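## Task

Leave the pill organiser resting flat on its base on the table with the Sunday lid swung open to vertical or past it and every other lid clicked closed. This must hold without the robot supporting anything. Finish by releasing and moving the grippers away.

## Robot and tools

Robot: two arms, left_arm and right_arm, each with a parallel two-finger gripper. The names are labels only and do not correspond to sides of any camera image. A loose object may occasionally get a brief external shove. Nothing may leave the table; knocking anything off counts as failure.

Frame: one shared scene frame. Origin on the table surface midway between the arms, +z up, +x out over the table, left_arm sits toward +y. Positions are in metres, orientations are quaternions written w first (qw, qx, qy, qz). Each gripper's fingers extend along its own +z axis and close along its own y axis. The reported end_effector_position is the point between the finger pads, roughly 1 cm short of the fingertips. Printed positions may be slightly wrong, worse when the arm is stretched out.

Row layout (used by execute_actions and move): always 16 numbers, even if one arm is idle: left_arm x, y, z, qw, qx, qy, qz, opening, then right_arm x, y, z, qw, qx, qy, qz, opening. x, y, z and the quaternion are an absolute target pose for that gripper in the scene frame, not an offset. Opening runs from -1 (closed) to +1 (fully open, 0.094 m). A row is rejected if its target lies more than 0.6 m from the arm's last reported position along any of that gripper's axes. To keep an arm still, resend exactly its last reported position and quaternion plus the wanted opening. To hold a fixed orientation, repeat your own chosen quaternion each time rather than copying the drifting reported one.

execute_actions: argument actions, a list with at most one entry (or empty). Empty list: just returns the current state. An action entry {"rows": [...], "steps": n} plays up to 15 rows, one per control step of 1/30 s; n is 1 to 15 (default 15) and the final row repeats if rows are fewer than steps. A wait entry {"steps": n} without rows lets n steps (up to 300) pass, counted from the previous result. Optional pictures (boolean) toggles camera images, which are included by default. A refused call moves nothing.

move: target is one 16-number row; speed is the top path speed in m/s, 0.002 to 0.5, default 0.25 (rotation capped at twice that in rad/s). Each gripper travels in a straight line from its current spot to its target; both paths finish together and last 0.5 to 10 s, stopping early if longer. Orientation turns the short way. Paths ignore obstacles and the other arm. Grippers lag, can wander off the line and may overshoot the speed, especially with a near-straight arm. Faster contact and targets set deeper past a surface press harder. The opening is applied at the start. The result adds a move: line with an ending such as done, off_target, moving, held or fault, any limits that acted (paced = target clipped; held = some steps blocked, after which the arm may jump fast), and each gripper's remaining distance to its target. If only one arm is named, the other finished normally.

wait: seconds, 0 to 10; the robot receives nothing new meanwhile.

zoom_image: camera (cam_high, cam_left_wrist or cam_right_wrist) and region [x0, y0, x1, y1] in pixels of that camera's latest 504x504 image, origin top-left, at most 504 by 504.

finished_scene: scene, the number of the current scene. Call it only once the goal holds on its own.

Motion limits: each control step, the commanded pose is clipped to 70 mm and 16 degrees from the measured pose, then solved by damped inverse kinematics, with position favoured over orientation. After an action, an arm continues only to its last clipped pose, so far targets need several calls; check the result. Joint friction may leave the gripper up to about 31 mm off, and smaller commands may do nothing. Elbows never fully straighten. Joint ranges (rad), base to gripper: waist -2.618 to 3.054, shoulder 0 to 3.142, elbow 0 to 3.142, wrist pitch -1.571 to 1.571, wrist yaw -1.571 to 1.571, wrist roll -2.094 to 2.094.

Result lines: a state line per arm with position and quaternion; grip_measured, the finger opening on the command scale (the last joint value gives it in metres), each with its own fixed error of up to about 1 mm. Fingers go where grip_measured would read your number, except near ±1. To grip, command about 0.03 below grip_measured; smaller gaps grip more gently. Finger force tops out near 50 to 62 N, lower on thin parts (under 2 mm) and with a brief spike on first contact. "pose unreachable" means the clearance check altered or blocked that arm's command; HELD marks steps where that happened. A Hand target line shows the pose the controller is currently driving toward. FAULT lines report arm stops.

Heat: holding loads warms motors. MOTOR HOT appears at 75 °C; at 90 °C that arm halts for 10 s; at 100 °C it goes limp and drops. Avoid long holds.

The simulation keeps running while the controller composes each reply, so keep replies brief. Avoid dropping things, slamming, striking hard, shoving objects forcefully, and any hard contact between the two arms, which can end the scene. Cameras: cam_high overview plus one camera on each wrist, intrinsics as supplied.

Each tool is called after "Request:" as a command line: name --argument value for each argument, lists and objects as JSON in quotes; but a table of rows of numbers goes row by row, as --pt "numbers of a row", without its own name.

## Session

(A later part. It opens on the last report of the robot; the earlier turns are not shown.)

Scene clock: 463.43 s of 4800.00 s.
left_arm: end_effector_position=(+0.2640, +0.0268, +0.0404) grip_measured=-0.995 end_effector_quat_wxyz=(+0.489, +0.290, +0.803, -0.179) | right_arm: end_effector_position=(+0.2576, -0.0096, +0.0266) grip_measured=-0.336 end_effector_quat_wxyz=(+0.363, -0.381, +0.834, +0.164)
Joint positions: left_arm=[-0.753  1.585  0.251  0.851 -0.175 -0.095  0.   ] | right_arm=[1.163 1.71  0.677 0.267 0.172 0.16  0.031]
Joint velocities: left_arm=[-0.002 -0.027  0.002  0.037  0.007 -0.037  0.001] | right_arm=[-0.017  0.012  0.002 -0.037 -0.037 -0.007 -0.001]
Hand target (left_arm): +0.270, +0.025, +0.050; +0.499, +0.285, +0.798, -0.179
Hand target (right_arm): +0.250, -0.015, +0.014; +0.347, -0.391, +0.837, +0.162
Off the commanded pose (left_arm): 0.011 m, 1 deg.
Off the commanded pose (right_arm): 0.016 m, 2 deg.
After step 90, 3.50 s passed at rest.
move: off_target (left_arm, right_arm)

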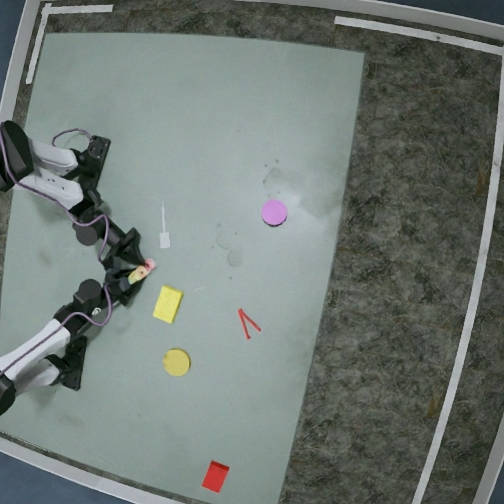

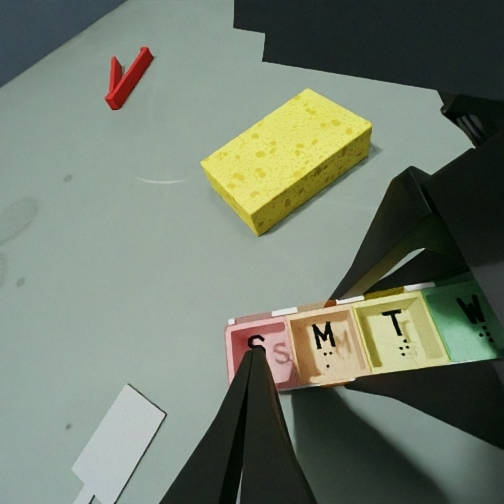

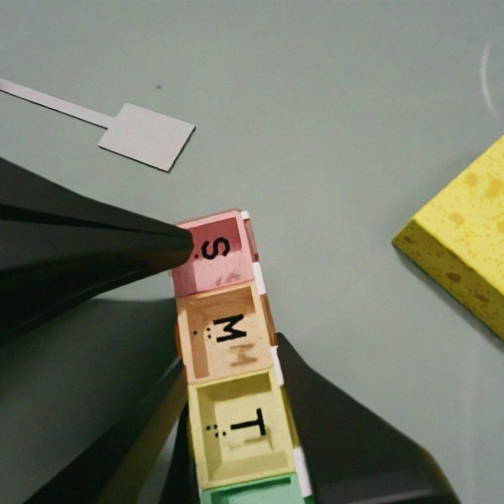

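Request:
move --target '[0.235,0.055,0.065,0.484,0.293,0.806,-0.176,-1, 0.25,-0.015,0.016,0.347,-0.391,0.837,0.162,-0.36]' --speed 0.08

Request:
move --target '[0.240,0.050,0.048,0.218,-0.363,0.777,-0.467,0.2, 0.25,-0.015,0.016,0.347,-0.391,0.837,0.162,-0.36]' --speed 0.08

Scene clock: 492.90 s of 4800.00 s.
left_arm: end_effector_position=(+0.2419, +0.0493, +0.0718) grip_measured=-0.995 end_effector_quat_wxyz=(+0.495, +0.290, +0.799, -0.182) | right_arm: end_effector_position=(+0.2574, -0.0094, +0.0266) grip_measured=-0.336 end_effector_quat_wxyz=(+0.362, -0.381, +0.834, +0.165)
Joint positions: left_arm=[-0.77   1.221  0.187  0.565 -0.188 -0.099  0.   ] | right_arm=[1.163 1.71  0.677 0.268 0.171 0.16  0.031]
Joint velocities: left_arm=[ 0.002  0.002  0.017 -0.095 -0.037 -0.11  -0.   ] | right_arm=[-0.007 -0.002 -0.012 -0.051  0.007 -0.037 -0.   ]
Hand target (left_arm): +0.235, +0.055, +0.064; +0.484, +0.293, +0.805, -0.176
Hand target (right_arm): +0.250, -0.015, +0.016; +0.347, -0.391, +0.837, +0.162
Off the commanded pose (left_arm): 0.011 m, 2 deg.
Off the commanded pose (right_arm): 0.014 m, 2 deg.
After step 90, 25.17 s passed at rest.
move: off_target (left_arm, right_arm)

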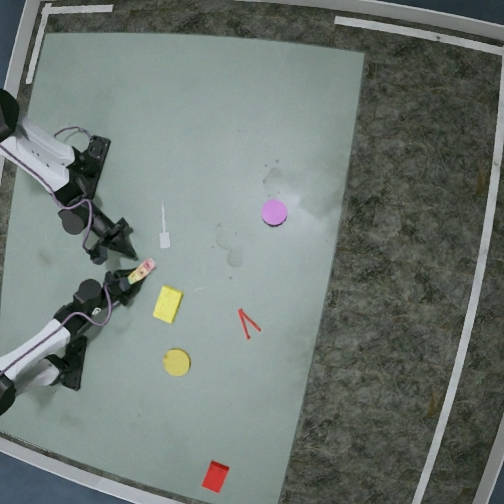

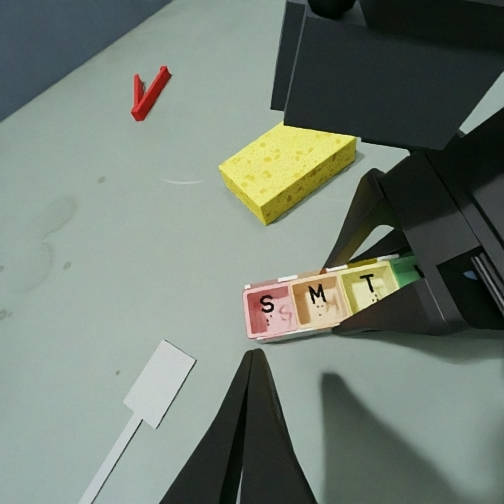

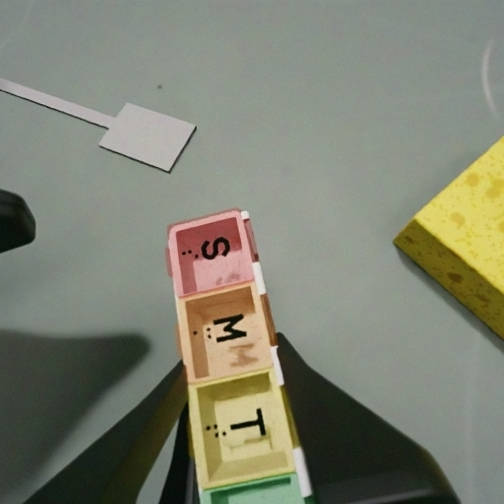

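Scene clock: 503.07 s of 4800.00 s.
left_arm: end_effector_position=(+0.2478, +0.0429, +0.0683) grip_measured=+0.198 end_effector_quat_wxyz=(+0.226, -0.358, +0.764, -0.487) | right_arm: end_effector_position=(+0.2574, -0.0094, +0.0266) grip_measured=-0.336 end_effector_quat_wxyz=(+0.362, -0.381, +0.834, +0.165)
Joint positions: left_arm=[-0.77   1.319  0.187  0.687 -0.192 -1.665  0.056] | right_arm=[1.163 1.71  0.677 0.268 0.171 0.16  0.031]
Joint velocities: left_arm=[ 0.007 -0.017 -0.007 -0.022  0.007 -0.022 -0.   ] | right_arm=[-0.002  0.012 -0.002 -0.066  0.037 -0.066 -0.   ]
Hand target (left_arm): +0.240, +0.051, +0.049; +0.218, -0.363, +0.777, -0.466
Hand target (right_arm): +0.250, -0.015, +0.016; +0.347, -0.391, +0.837, +0.162
Off the commanded pose (left_arm): 0.023 m, 3 deg.
Off the commanded pose (right_arm): 0.014 m, 2 deg.
move: off_target (left_arm, right_arm)

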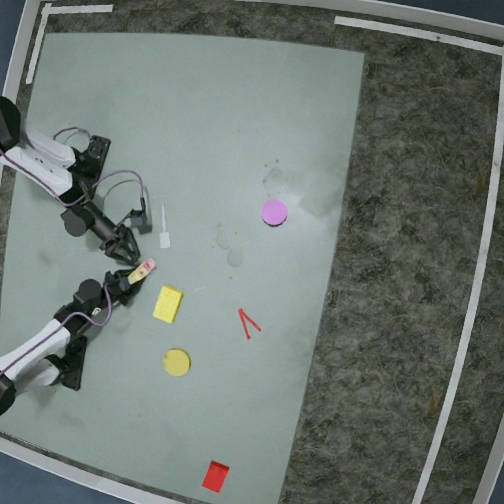

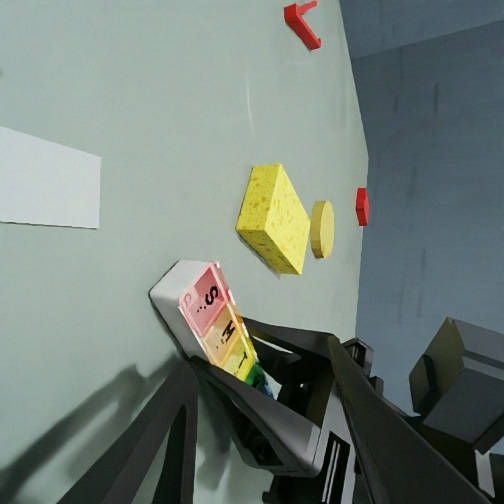

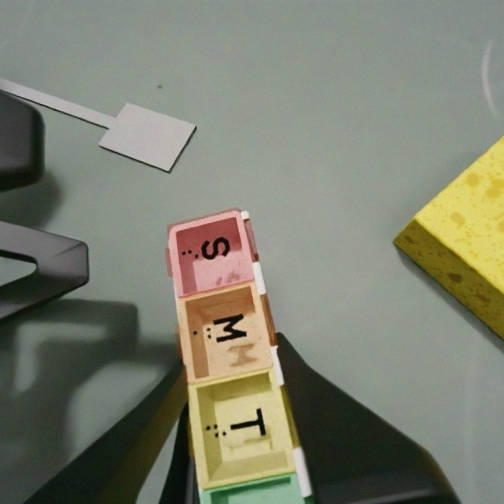

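Request:
move --target '[0.243,0.047,0.034,0.218,-0.363,0.777,-0.467,0.2, 0.25,-0.015,0.016,0.347,-0.391,0.837,0.162,-0.36]' --speed 0.04

Scene clock: 509.50 s of 4800.00 s.
left_arm: end_effector_position=(+0.2491, +0.0411, +0.0497) grip_measured=+0.198 end_effector_quat_wxyz=(+0.225, -0.359, +0.766, -0.483) | right_arm: end_effector_position=(+0.2574, -0.0094, +0.0266) grip_measured=-0.336 end_effector_quat_wxyz=(+0.362, -0.381, +0.834, +0.165)
Joint positions: left_arm=[-0.77   1.463  0.168  0.84  -0.192 -1.667  0.056] | right_arm=[1.163 1.71  0.677 0.268 0.171 0.16  0.031]
Joint velocities: left_arm=[ 0.002  0.002 -0.002  0.081 -0.066 -0.022 -0.   ] | right_arm=[-0.007 -0.002 -0.017 -0.007 -0.051  0.066 -0.001]
Hand target (left_arm): +0.243, +0.047, +0.035; +0.218, -0.363, +0.777, -0.467
Hand target (right_arm): +0.250, -0.015, +0.016; +0.347, -0.391, +0.837, +0.162
Off the commanded pose (left_arm): 0.018 m, 2 deg.
Off the commanded pose (right_arm): 0.014 m, 2 deg.
After step 90, 2.03 s passed at rest.
move: off_target (left_arm, right_arm)

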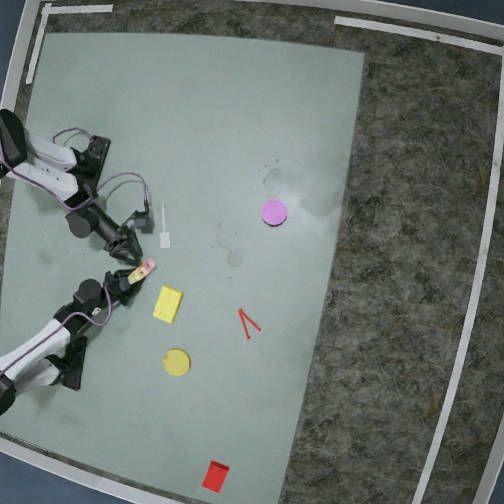

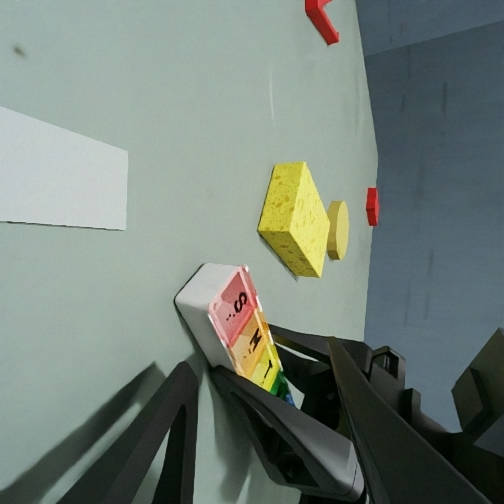

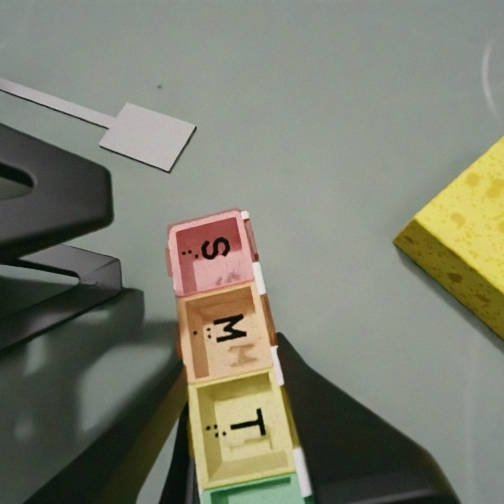

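Request:
move --target '[0.247,0.050,0.030,0.218,-0.363,0.777,-0.467,0.2, 0.25,-0.015,0.016,0.347,-0.391,0.837,0.162,-0.36]' --speed 0.03

Scene clock: 516.93 s of 4800.00 s.
left_arm: end_effector_position=(+0.2521, +0.0406, +0.0469) grip_measured=+0.198 end_effector_quat_wxyz=(+0.223, -0.361, +0.764, -0.486) | right_arm: end_effector_position=(+0.2574, -0.0094, +0.0266) grip_measured=-0.336 end_effector_quat_wxyz=(+0.362, -0.381, +0.834, +0.165)
Joint positions: left_arm=[-0.756  1.502  0.168  0.884 -0.178 -1.667  0.056] | right_arm=[1.163 1.71  0.677 0.268 0.171 0.16  0.031]
Joint velocities: left_arm=[ 0.007  0.007 -0.002  0.022  0.037 -0.081 -0.001] | right_arm=[ 0.012  0.012 -0.007 -0.037  0.022 -0.022  0.   ]
Hand target (left_arm): +0.246, +0.050, +0.031; +0.217, -0.363, +0.777, -0.467
Hand target (right_arm): +0.250, -0.015, +0.016; +0.347, -0.391, +0.837, +0.162
Off the commanded pose (left_arm): 0.020 m, 3 deg.
Off the commanded pose (right_arm): 0.014 m, 2 deg.
After step 90, 3.47 s passed at rest.
move: off_target (left_arm, right_arm)

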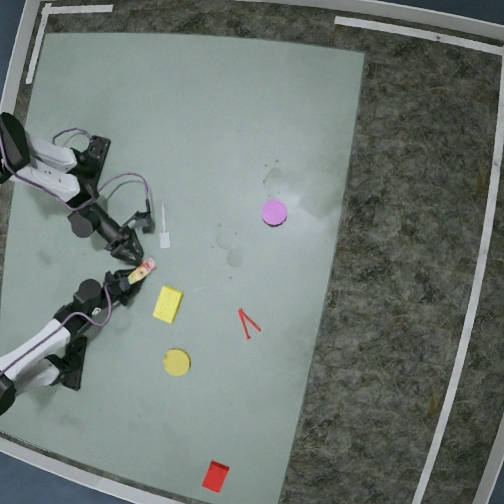

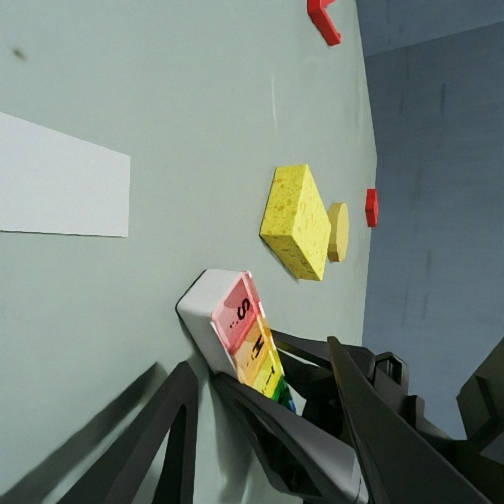

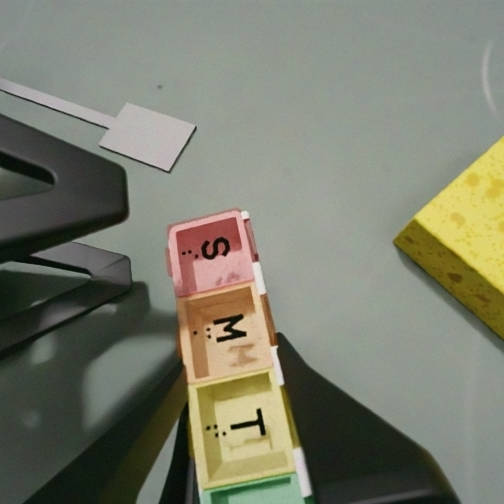

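Request:
move --target '[0.268,0.031,0.040,0.218,-0.363,0.777,-0.467,0.4, 0.25,-0.015,0.016,0.347,-0.391,0.837,0.162,-0.36]' --speed 0.015

Scene clock: 525.50 s of 4800.00 s.
left_arm: end_effector_position=(+0.2654, +0.0309, +0.0504) grip_measured=+0.397 end_effector_quat_wxyz=(+0.222, -0.361, +0.766, -0.484) | right_arm: end_effector_position=(+0.2574, -0.0094, +0.0266) grip_measured=-0.336 end_effector_quat_wxyz=(+0.362, -0.381, +0.834, +0.165)
Joint positions: left_arm=[-0.734  1.536  0.236  0.846 -0.158 -1.658  0.066] | right_arm=[1.163 1.71  0.677 0.268 0.171 0.16  0.031]
Joint velocities: left_arm=[ 0.002 -0.002  0.022 -0.022 -0.037 -0.007  0.   ] | right_arm=[-0.007 -0.022 -0.002  0.022 -0.007  0.007 -0.   ]
Hand target (left_arm): +0.267, +0.032, +0.041; +0.218, -0.363, +0.776, -0.467
Hand target (right_arm): +0.250, -0.015, +0.016; +0.347, -0.391, +0.837, +0.162
Off the commanded pose (left_arm): 0.011 m, 2 deg.
Off the commanded pose (right_arm): 0.014 m, 2 deg.
After step 90, 3.60 s passed at rest.
move: off_target (left_arm, right_arm)

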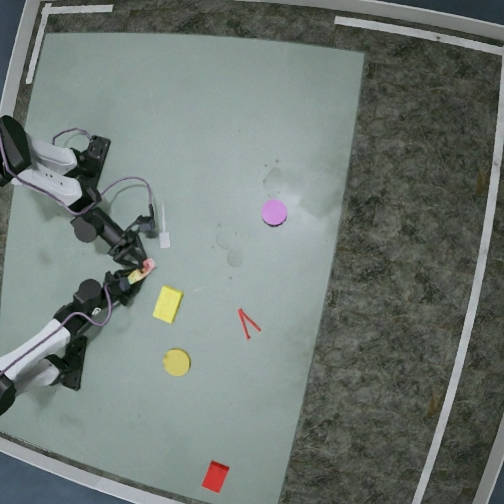

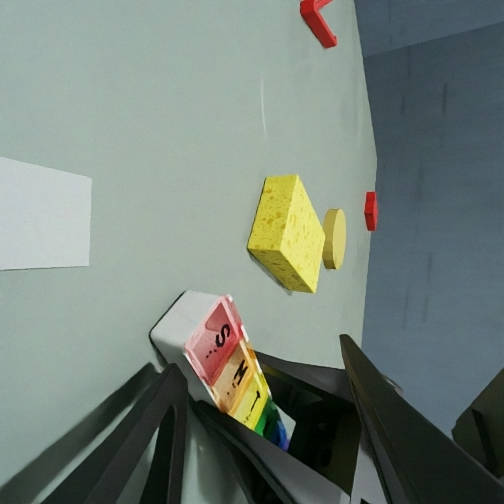

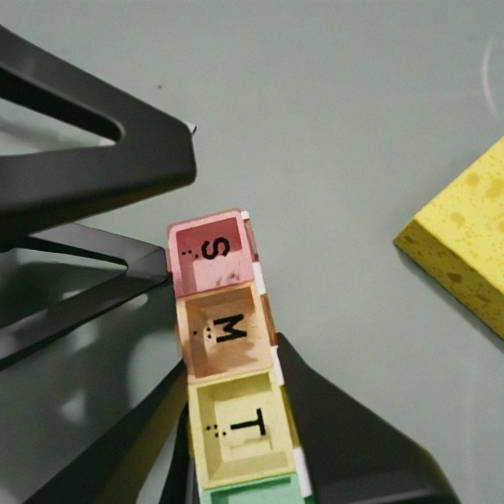

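Request:
zoom_image --camera "cam_right_wrist" --region '[100, 200, 260, 330]'

Request:
zoom_image --camera "cam_left_wrist" --region '[120, 280, 300, 440]'

Region (100, 200, 260, 330) of cam_right_wrist's 504x504 image, scaled by 3.150, with more detail than that image has; it fills the top 410 rows of this view, and the rest is white.

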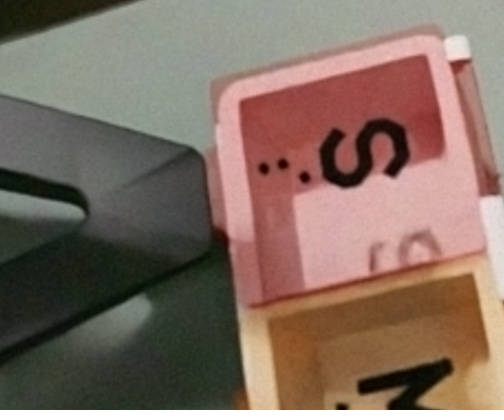

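Region (120, 280, 300, 440) of cam_left_wrist's 504x504 image, scaled by 2.800, with more detail than that image has.

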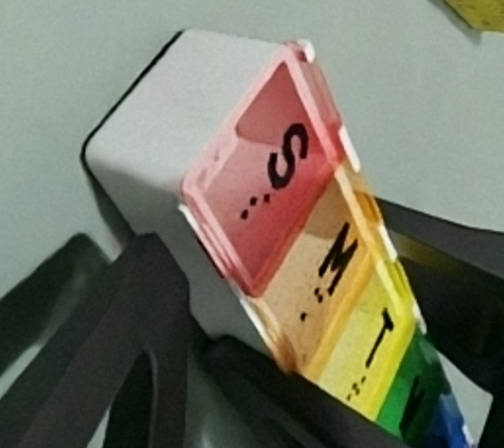

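Request:
move --target '[0.274,0.026,0.040,0.218,-0.363,0.777,-0.467,0.5, 0.25,-0.015,0.016,0.347,-0.391,0.837,0.162,-0.36]' --speed 0.015

Scene clock: 548.53 s of 4800.00 s.
left_arm: end_effector_position=(+0.2698, +0.0260, +0.0492) grip_measured=+0.497 end_effector_quat_wxyz=(+0.220, -0.360, +0.768, -0.482) | right_arm: end_effector_position=(+0.2579, -0.0097, +0.0267) grip_measured=-0.336 end_effector_quat_wxyz=(+0.363, -0.381, +0.834, +0.164)
Joint positions: left_arm=[-0.729  1.563  0.262  0.842 -0.148 -1.655  0.07 ] | right_arm=[1.163 1.71  0.677 0.268 0.174 0.16  0.031]
Joint velocities: left_arm=[-0.007 -0.012  0.002 -0.022 -0.066 -0.037  0.   ] | right_arm=[ 0.012 -0.012 -0.007 -0.037  0.007 -0.007  0.001]
Hand target (left_arm): +0.273, +0.027, +0.040; +0.217, -0.363, +0.776, -0.467
Hand target (right_arm): +0.250, -0.015, +0.016; +0.347, -0.391, +0.837, +0.162
Off the commanded pose (left_arm): 0.010 m, 2 deg.
Off the commanded pose (right_arm): 0.014 m, 2 deg.
After step 90, 18.50 s passed at rest.
move: off_target (right_arm)

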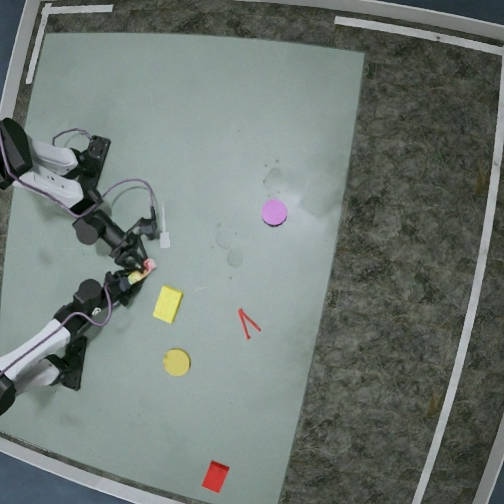

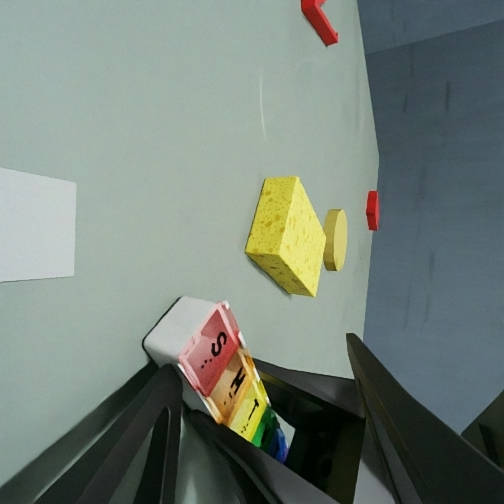

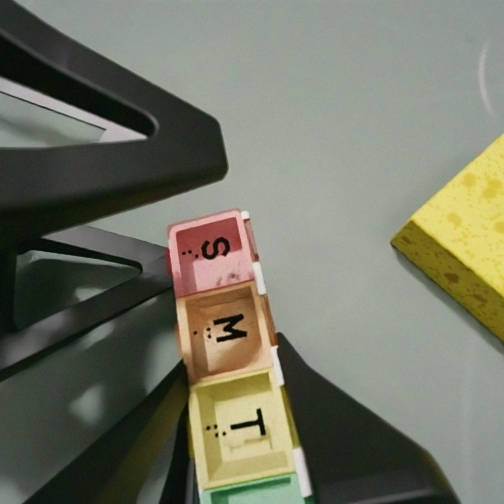

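Request:
execute_actions --actions '[{"rows":[[0.274,0.026,0.040,0.218,-0.363,0.777,-0.467,0.45, 0.25,-0.015,0.016,0.347,-0.391,0.837,0.162,-0.36],[0.274,0.026,0.040,0.218,-0.363,0.777,-0.467,0.45, 0.25,-0.015,0.016,0.347,-0.391,0.837,0.162,-0.36],[0.274,0.026,0.040,0.218,-0.363,0.777,-0.467,0.42, 0.25,-0.015,0.016,0.347,-0.391,0.837,0.162,-0.36],[0.274,0.026,0.040,0.218,-0.363,0.777,-0.467,0.42, 0.25,-0.015,0.016,0.347,-0.391,0.837,0.162,-0.36],[0.274,0.026,0.040,0.218,-0.363,0.777,-0.467,0.39, 0.25,-0.015,0.016,0.347,-0.391,0.837,0.162,-0.36],[0.274,0.026,0.040,0.218,-0.363,0.777,-0.467,0.39, 0.25,-0.015,0.016,0.347,-0.391,0.837,0.162,-0.36],[0.274,0.026,0.040,0.218,-0.363,0.777,-0.467,0.36, 0.25,-0.015,0.016,0.347,-0.391,0.837,0.162,-0.36],[0.274,0.026,0.040,0.218,-0.363,0.777,-0.467,0.36, 0.25,-0.015,0.016,0.347,-0.391,0.837,0.162,-0.36],[0.274,0.026,0.040,0.218,-0.363,0.777,-0.467,0.33, 0.25,-0.015,0.016,0.347,-0.391,0.837,0.162,-0.36]],"steps":15}]'

Scene clock: 566.30 s of 4800.00 s.
left_arm: end_effector_position=(+0.2688, +0.0268, +0.0465) grip_measured=+0.333 end_effector_quat_wxyz=(+0.218, -0.361, +0.771, -0.477) | right_arm: end_effector_position=(+0.2579, -0.0097, +0.0267) grip_measured=-0.336 end_effector_quat_wxyz=(+0.363, -0.381, +0.834, +0.164)
Joint positions: left_arm=[-0.729  1.563  0.262  0.829 -0.147 -1.654  0.063] | right_arm=[1.163 1.71  0.677 0.268 0.174 0.16  0.031]
Joint velocities: left_arm=[-0.002 -0.002 -0.007 -0.007  0.037 -0.037  0.   ] | right_arm=[-0.012  0.012  0.012  0.007 -0.066 -0.022  0.   ]
Hand target (left_arm): +0.274, +0.026, +0.040; +0.218, -0.363, +0.776, -0.467
Hand target (right_arm): +0.250, -0.015, +0.016; +0.347, -0.391, +0.837, +0.162
Off the commanded pose (left_arm): 0.008 m, 1 deg.
Off the commanded pose (right_arm): 0.014 m, 2 deg.
Steps of this call (steps 1 to 90: nothing new was sent; then 14.27 s passed at rest; steps 91 to 105: all 15 steps of this action). Readings (end_effector_position):
91: left_arm (+0.2697, +0.0260, +0.0490) | right_arm (+0.2579, -0.0097, +0.0267)
92: left_arm (+0.2696, +0.0262, +0.0486) | right_arm (+0.2579, -0.0097, +0.0267)
94: left_arm (+0.2694, +0.0263, +0.0480) | right_arm (+0.2579, -0.0097, +0.0267)
98: left_arm (+0.2690, +0.0267, +0.0471) | right_arm (+0.2579, -0.0097, +0.0267)
105: the state above

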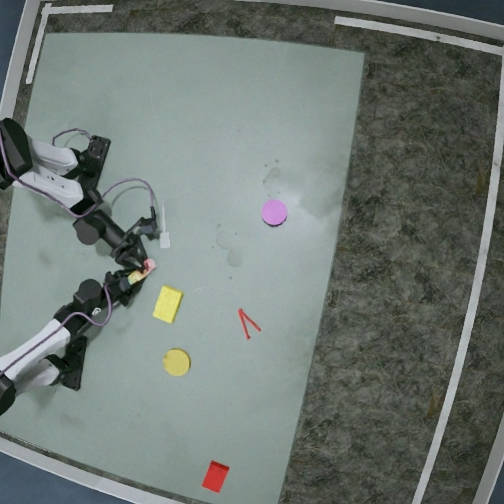

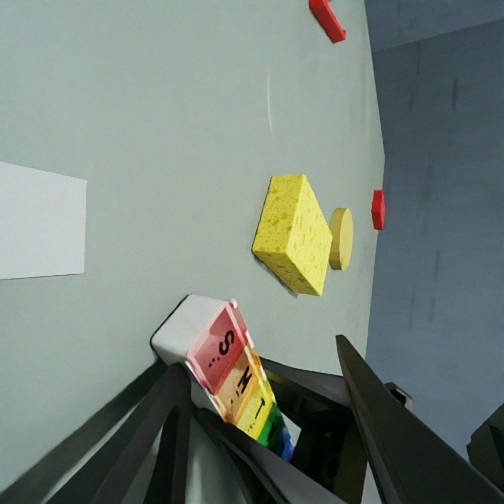

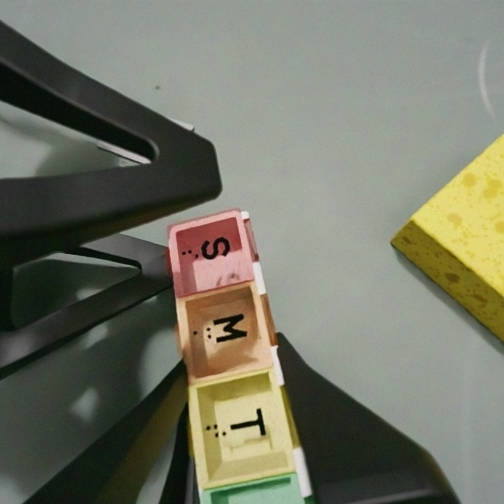

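Request:
move --target '[0.274,0.024,0.060,0.222,-0.361,0.768,-0.482,0.25, 0.25,-0.015,0.012,0.347,-0.391,0.837,0.162,-0.36]' --speed 0.01

Scene clock: 572.60 s of 4800.00 s.
left_arm: end_effector_position=(+0.2681, +0.0279, +0.0488) grip_measured=+0.252 end_effector_quat_wxyz=(+0.217, -0.362, +0.774, -0.472) | right_arm: end_effector_position=(+0.2580, -0.0088, +0.0265) grip_measured=-0.336 end_effector_quat_wxyz=(+0.364, -0.381, +0.834, +0.165)
Joint positions: left_arm=[-0.729  1.531  0.27   0.778 -0.148 -1.654  0.059] | right_arm=[1.163 1.714 0.677 0.275 0.172 0.16  0.031]
Joint velocities: left_arm=[ 0.007  0.027 -0.012 -0.037 -0.007 -0.066 -0.001] | right_arm=[ 0.007  0.007  0.002  0.007 -0.022 -0.037 -0.001]
Hand target (left_arm): +0.274, +0.024, +0.060; +0.222, -0.361, +0.767, -0.482
Hand target (right_arm): +0.250, -0.015, +0.012; +0.347, -0.391, +0.837, +0.162
Off the commanded pose (left_arm): 0.013 m, 1 deg.
Off the commanded pose (right_arm): 0.018 m, 2 deg.
After step 90, 1.10 s passed at rest.
move: off_target (left_arm, right_arm)

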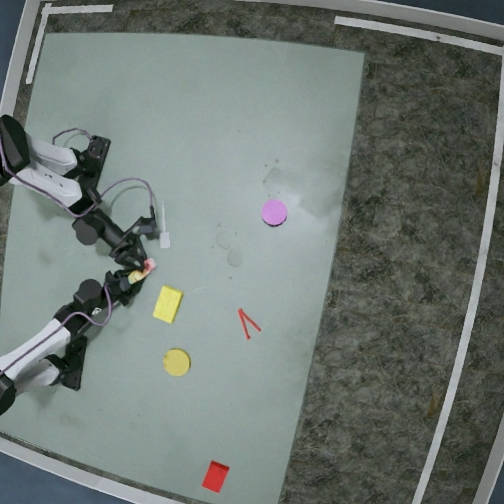

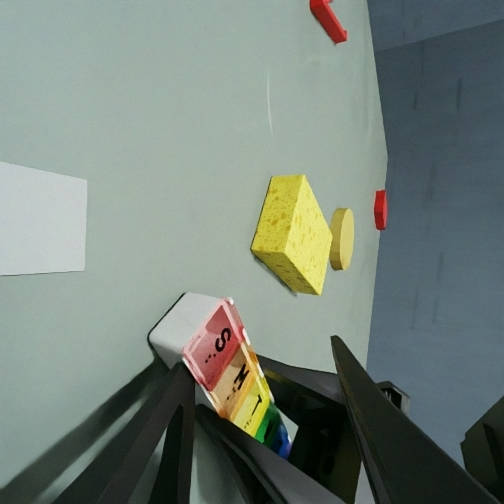

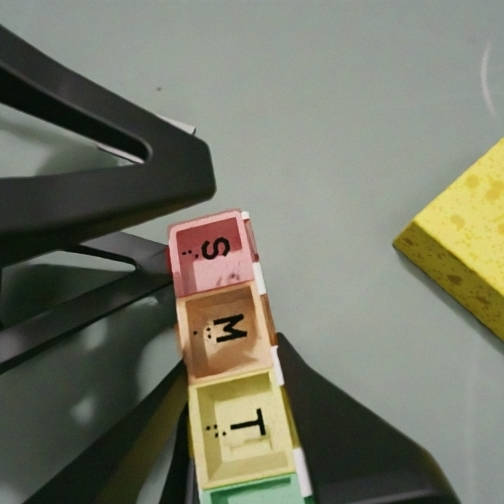

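Request:
move --target '[0.278,0.021,0.078,0.230,-0.355,0.760,-0.49,0.2, 0.25,-0.015,0.012,0.347,-0.391,0.837,0.162,-0.36]' --speed 0.01

Scene clock: 580.80 s of 4800.00 s.
left_arm: end_effector_position=(+0.2677, +0.0293, +0.0528) grip_measured=+0.202 end_effector_quat_wxyz=(+0.218, -0.360, +0.781, -0.461) | right_arm: end_effector_position=(+0.2584, -0.0075, +0.0278) grip_measured=-0.336 end_effector_quat_wxyz=(+0.367, -0.380, +0.832, +0.168)
Joint positions: left_arm=[-0.729  1.479  0.29   0.681 -0.152 -1.644  0.056] | right_arm=[1.163 1.714 0.677 0.282 0.171 0.16  0.031]
Joint velocities: left_arm=[-0.002 -0.002  0.002 -0.066 -0.066  0.007 -0.001] | right_arm=[-0.012 -0.007 -0.002 -0.007 -0.007 -0.007 -0.   ]
Hand target (left_arm): +0.278, +0.022, +0.078; +0.231, -0.355, +0.761, -0.491
Hand target (right_arm): +0.250, -0.015, +0.012; +0.347, -0.391, +0.837, +0.162
Off the commanded pose (left_arm): 0.028 m, 4 deg.
Off the commanded pose (right_arm): 0.019 m, 3 deg.
After step 90, 1.83 s passed at rest.
move: off_target (left_arm, right_arm)

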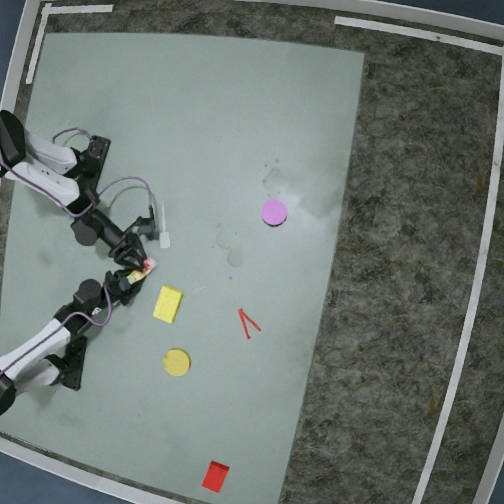

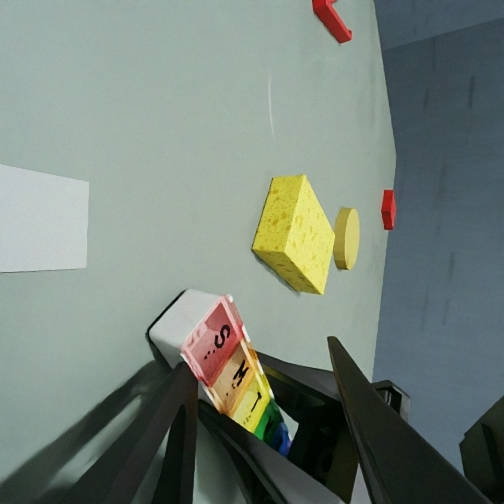

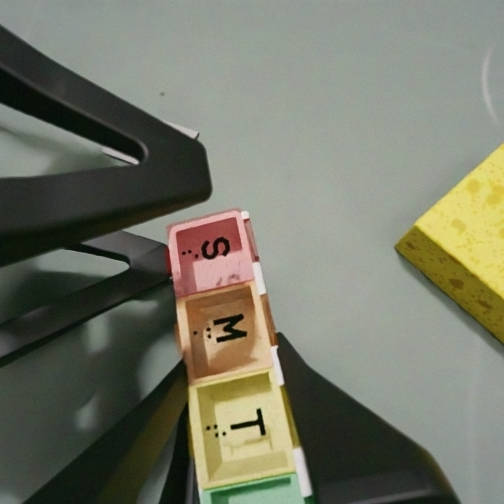

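Request:
move --target '[0.280,0.020,0.098,0.230,-0.355,0.760,-0.49,0.2, 0.254,-0.012,-0.004,0.347,-0.391,0.837,0.162,-0.36]' --speed 0.01

Scene clock: 590.73 s of 4800.00 s.
left_arm: end_effector_position=(+0.2765, +0.0190, +0.0905) grip_measured=+0.202 end_effector_quat_wxyz=(+0.226, -0.355, +0.763, -0.490) | right_arm: end_effector_position=(+0.2636, +0.0047, +0.0259) grip_measured=-0.336 end_effector_quat_wxyz=(+0.385, -0.374, +0.823, +0.186)
Joint positions: left_arm=[-0.729  1.385  0.353  0.596 -0.152 -1.643  0.056] | right_arm=[1.163 1.769 0.677 0.393 0.165 0.16  0.031]
Joint velocities: left_arm=[ 0.007 -0.012  0.007  0.022 -0.066 -0.007  0.   ] | right_arm=[-0.002 -0.002 -0.007 -0.022 -0.007 -0.007  0.001]
Hand target (left_arm): +0.280, +0.020, +0.098; +0.231, -0.355, +0.761, -0.491
Hand target (right_arm): +0.254, -0.012, -0.003; +0.347, -0.391, +0.837, +0.162
Off the commanded pose (left_arm): 0.008 m, 1 deg.
Off the commanded pose (right_arm): 0.036 m, 6 deg.
After step 90, 1.93 s passed at rest.
move: off_target (right_arm)

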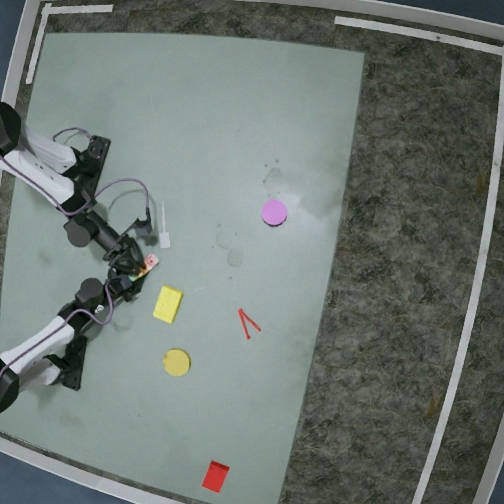

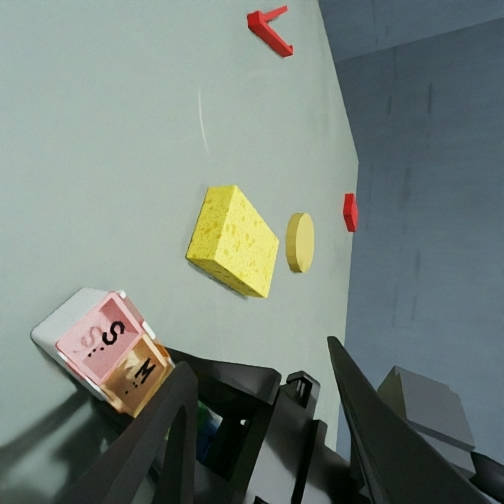

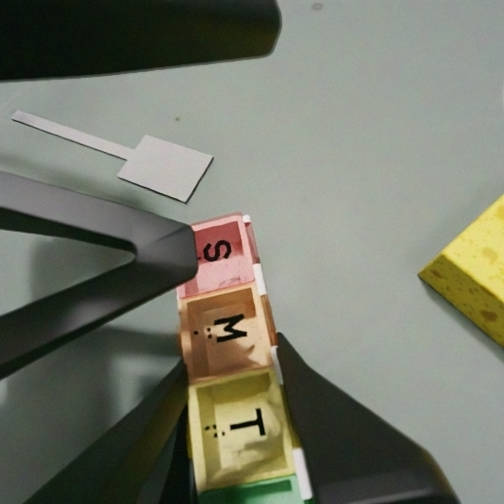

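Request:
move --target '[0.25,0.065,0.095,0.230,-0.355,0.760,-0.49,0.2, 0.262,0.003,0.020,0.36,-0.385,0.834,0.165,-0.36]' --speed 0.06

Request:
zoom_image --camera "cam_right_wrist" --region '[130, 180, 310, 340]'

Scene clock: 596.33 s of 4800.00 s.
left_arm: end_effector_position=(+0.2549, +0.0562, +0.1050) grip_measured=+0.202 end_effector_quat_wxyz=(+0.234, -0.354, +0.752, -0.505) | right_arm: end_effector_position=(+0.2646, +0.0067, +0.0270) grip_measured=-0.336 end_effector_quat_wxyz=(+0.376, -0.377, +0.827, +0.179)
Joint positions: left_arm=[-0.694  1.095  0.221  0.481 -0.127 -1.629  0.056] | right_arm=[1.163 1.769 0.709 0.337 0.165 0.16  0.031]
Joint velocities: left_arm=[ 0.012  0.002  0.007  0.007  0.007  0.066 -0.001] | right_arm=[-0.012  0.002 -0.007 -0.007  0.037 -0.022  0.001]
Hand target (left_arm): +0.250, +0.064, +0.094; +0.230, -0.356, +0.761, -0.491
Hand target (right_arm): +0.262, +0.003, +0.020; +0.361, -0.385, +0.833, +0.165
Off the commanded pose (left_arm): 0.014 m, 2 deg.
Off the commanded pose (right_arm): 0.008 m, 3 deg.
After step 90, 1.13 s passed at rest.
move: off_target (left_arm, right_arm)

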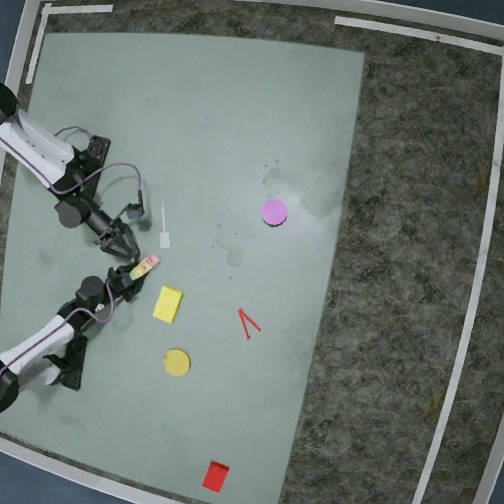

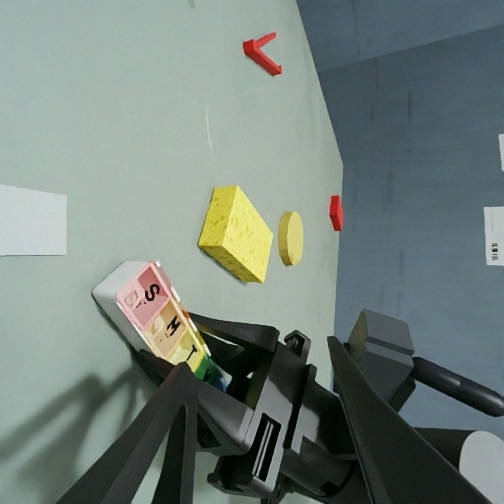

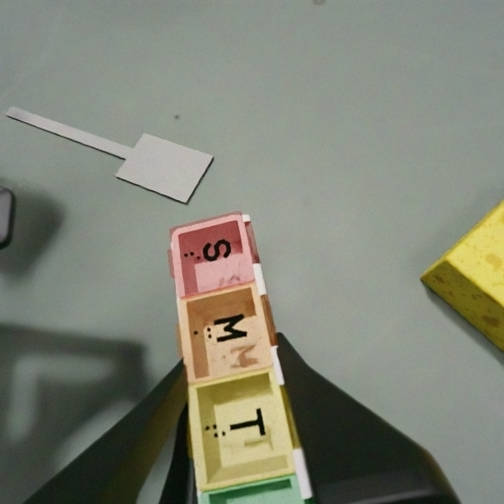

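Region (130, 180, 310, 340) of cam_right_wrist's 504x504 image, scaled by 2.800, with more detail than that image has.

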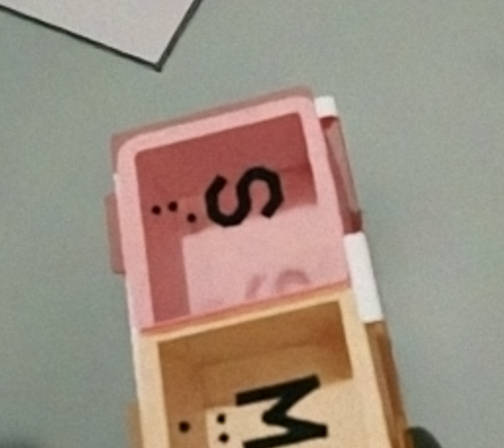

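Request:
zoom_image --camera "cam_left_wrist" --region '[70, 240, 230, 390]'

Region (70, 240, 230, 390) of cam_left_wrist's 504x504 image, scaled by 3.150, with more detail than that image has; it fills the top 472 rows of this view, and the rest is white.

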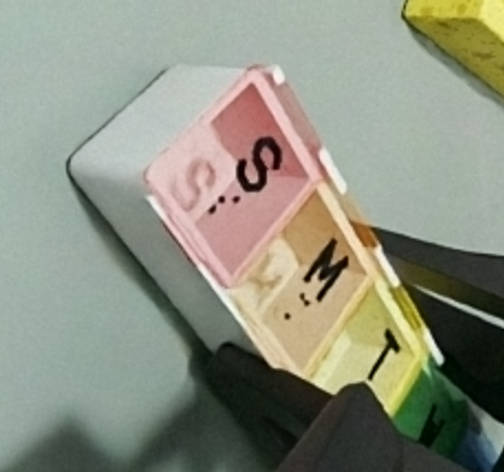

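Request:
move --target '[0.245,0.07,0.09,0.230,-0.355,0.760,-0.49,0.5, 0.270,-0.030,0.034,0.347,-0.391,0.837,0.162,-0.36]' --speed 0.06

Scene clock: 647.07 s of 4800.00 s.
left_arm: end_effector_position=(+0.2497, +0.0617, +0.1005) grip_measured=+0.497 end_effector_quat_wxyz=(+0.234, -0.354, +0.752, -0.504) | right_arm: end_effector_position=(+0.2715, -0.0247, +0.0338) grip_measured=-0.336 end_effector_quat_wxyz=(+0.351, -0.389, +0.836, +0.161)
Joint positions: left_arm=[-0.694  1.064  0.189  0.479 -0.126 -1.629  0.07 ] | right_arm=[1.088 1.664 0.685 0.195 0.106 0.1   0.031]
Joint velocities: left_arm=[-0.002 -0.012 -0.002  0.022  0.007 -0.066 -0.   ] | right_arm=[-0.002  0.002 -0.012 -0.022 -0.022 -0.007  0.   ]
Hand target (left_arm): +0.245, +0.069, +0.090; +0.230, -0.356, +0.761, -0.491
Hand target (right_arm): +0.270, -0.030, +0.034; +0.348, -0.391, +0.837, +0.160
Off the commanded pose (left_arm): 0.014 m, 2 deg.
Off the commanded pose (right_arm): 0.005 m, 1 deg.
After step 90, 46.60 s passed at rest.
move: off_target (left_arm)

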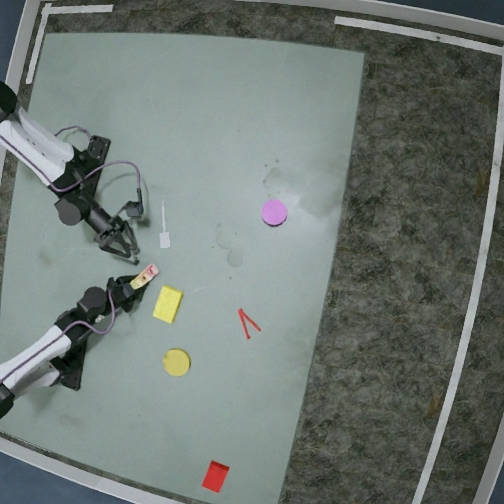

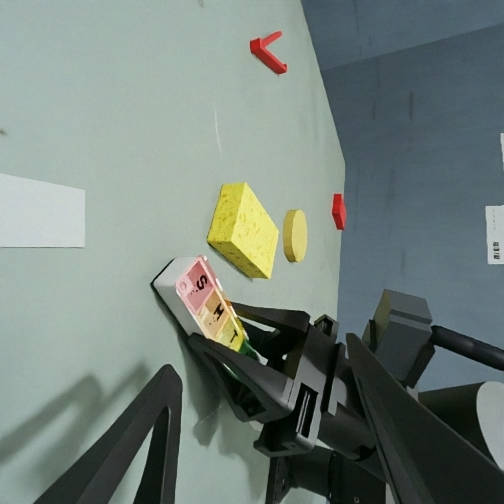

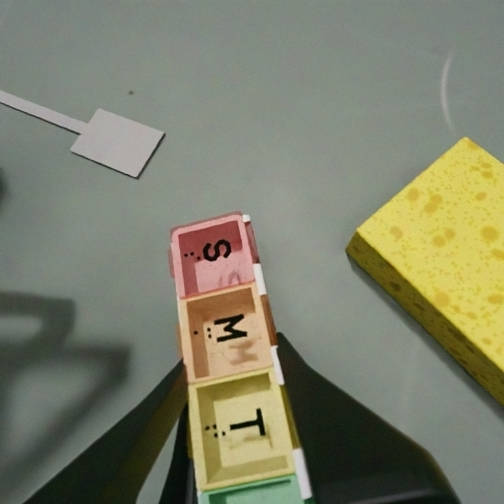

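Request:
move --target '[0.262,0.030,0.045,0.249,-0.342,0.733,-0.533,0.5, 0.270,-0.030,0.014,0.347,-0.391,0.837,0.162,-0.36]' --speed 0.05

Scene clock: 656.60 s of 4800.00 s.
left_arm: end_effector_position=(+0.2684, +0.0267, +0.0601) grip_measured=+0.497 end_effector_quat_wxyz=(+0.254, -0.339, +0.722, -0.547) | right_arm: end_effector_position=(+0.2739, -0.0205, +0.0287) grip_measured=-0.336 end_effector_quat_wxyz=(+0.365, -0.385, +0.830, +0.171)
Joint positions: left_arm=[-0.748  1.753  0.168  1.304 -0.183 -1.629  0.07 ] | right_arm=[1.088 1.697 0.661 0.288 0.105 0.1   0.031]
Joint velocities: left_arm=[ 0.002 -0.017  0.007  0.022 -0.022  0.037 -0.   ] | right_arm=[-0.022 -0.012 -0.017 -0.066 -0.051 -0.037 -0.   ]
Hand target (left_arm): +0.262, +0.030, +0.047; +0.250, -0.341, +0.733, -0.532
Hand target (right_arm): +0.270, -0.030, +0.014; +0.347, -0.391, +0.837, +0.162
Off the commanded pose (left_arm): 0.017 m, 2 deg.
Off the commanded pose (right_arm): 0.018 m, 2 deg.
After step 90, 4.53 s passed at rest.
move: off_target (left_arm, right_arm)

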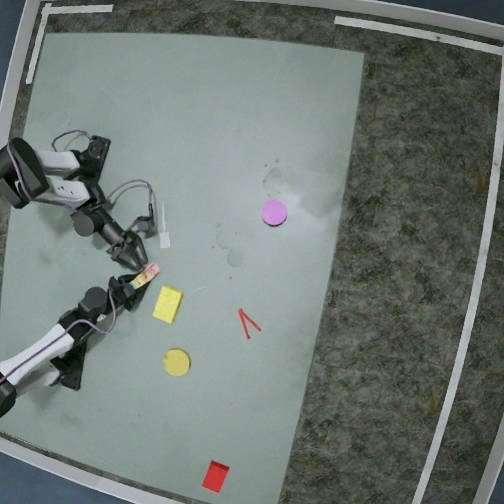

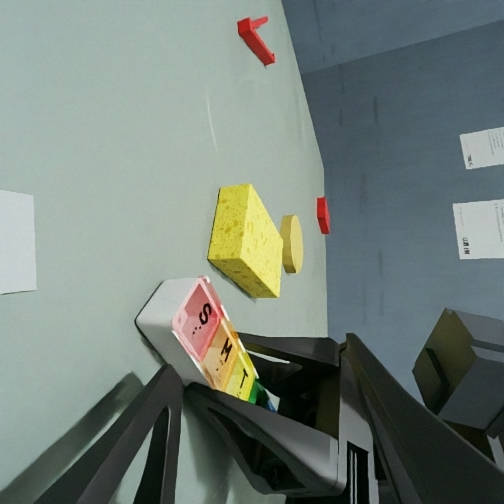

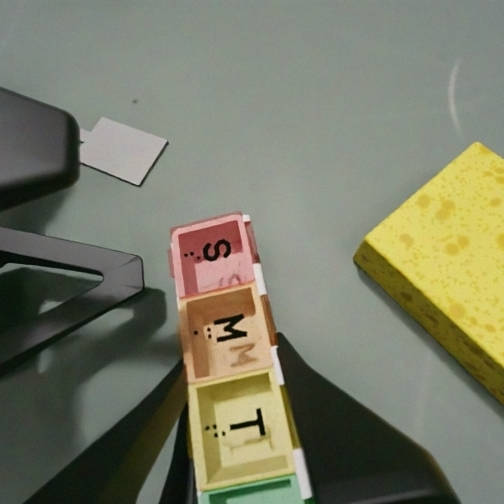

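Request:
move --target '[0.266,0.034,0.034,0.249,-0.342,0.733,-0.533,0.6, 0.270,-0.030,0.014,0.347,-0.391,0.837,0.162,-0.36]' --speed 0.03

Scene clock: 662.43 s of 4800.00 s.
left_arm: end_effector_position=(+0.2695, +0.0265, +0.0466) grip_measured=+0.597 end_effector_quat_wxyz=(+0.253, -0.340, +0.722, -0.547) | right_arm: end_effector_position=(+0.2739, -0.0205, +0.0288) grip_measured=-0.336 end_effector_quat_wxyz=(+0.365, -0.385, +0.830, +0.171)
Joint positions: left_arm=[-0.743  1.876  0.168  1.425 -0.178 -1.629  0.075] | right_arm=[1.088 1.697 0.661 0.289 0.105 0.1   0.031]
Joint velocities: left_arm=[-0.012 -0.022  0.007  0.051  0.051  0.022 -0.001] | right_arm=[ 0.002 -0.007 -0.007 -0.066  0.066 -0.037  0.   ]
Hand target (left_arm): +0.266, +0.034, +0.035; +0.249, -0.342, +0.733, -0.533
Hand target (right_arm): +0.270, -0.030, +0.014; +0.347, -0.391, +0.837, +0.162
Off the commanded pose (left_arm): 0.015 m, 2 deg.
Off the commanded pose (right_arm): 0.018 m, 2 deg.
After step 90, 1.70 s passed at rest.
move: off_target (left_arm, right_arm)

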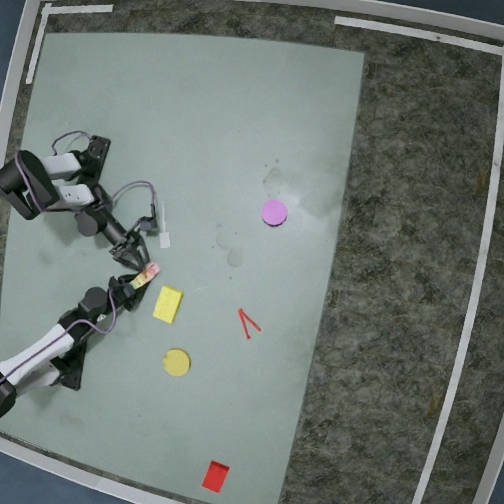

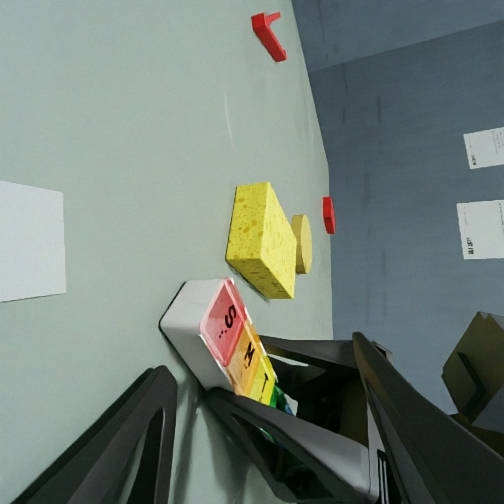

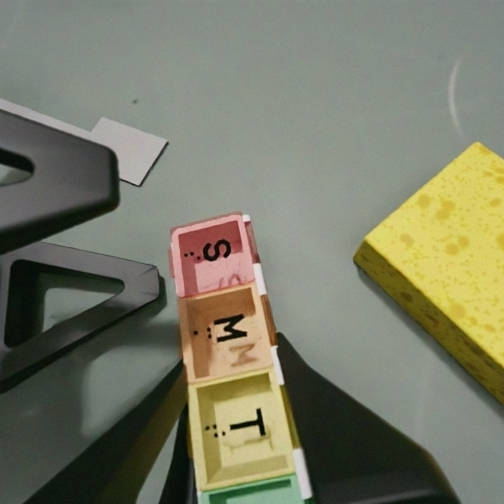

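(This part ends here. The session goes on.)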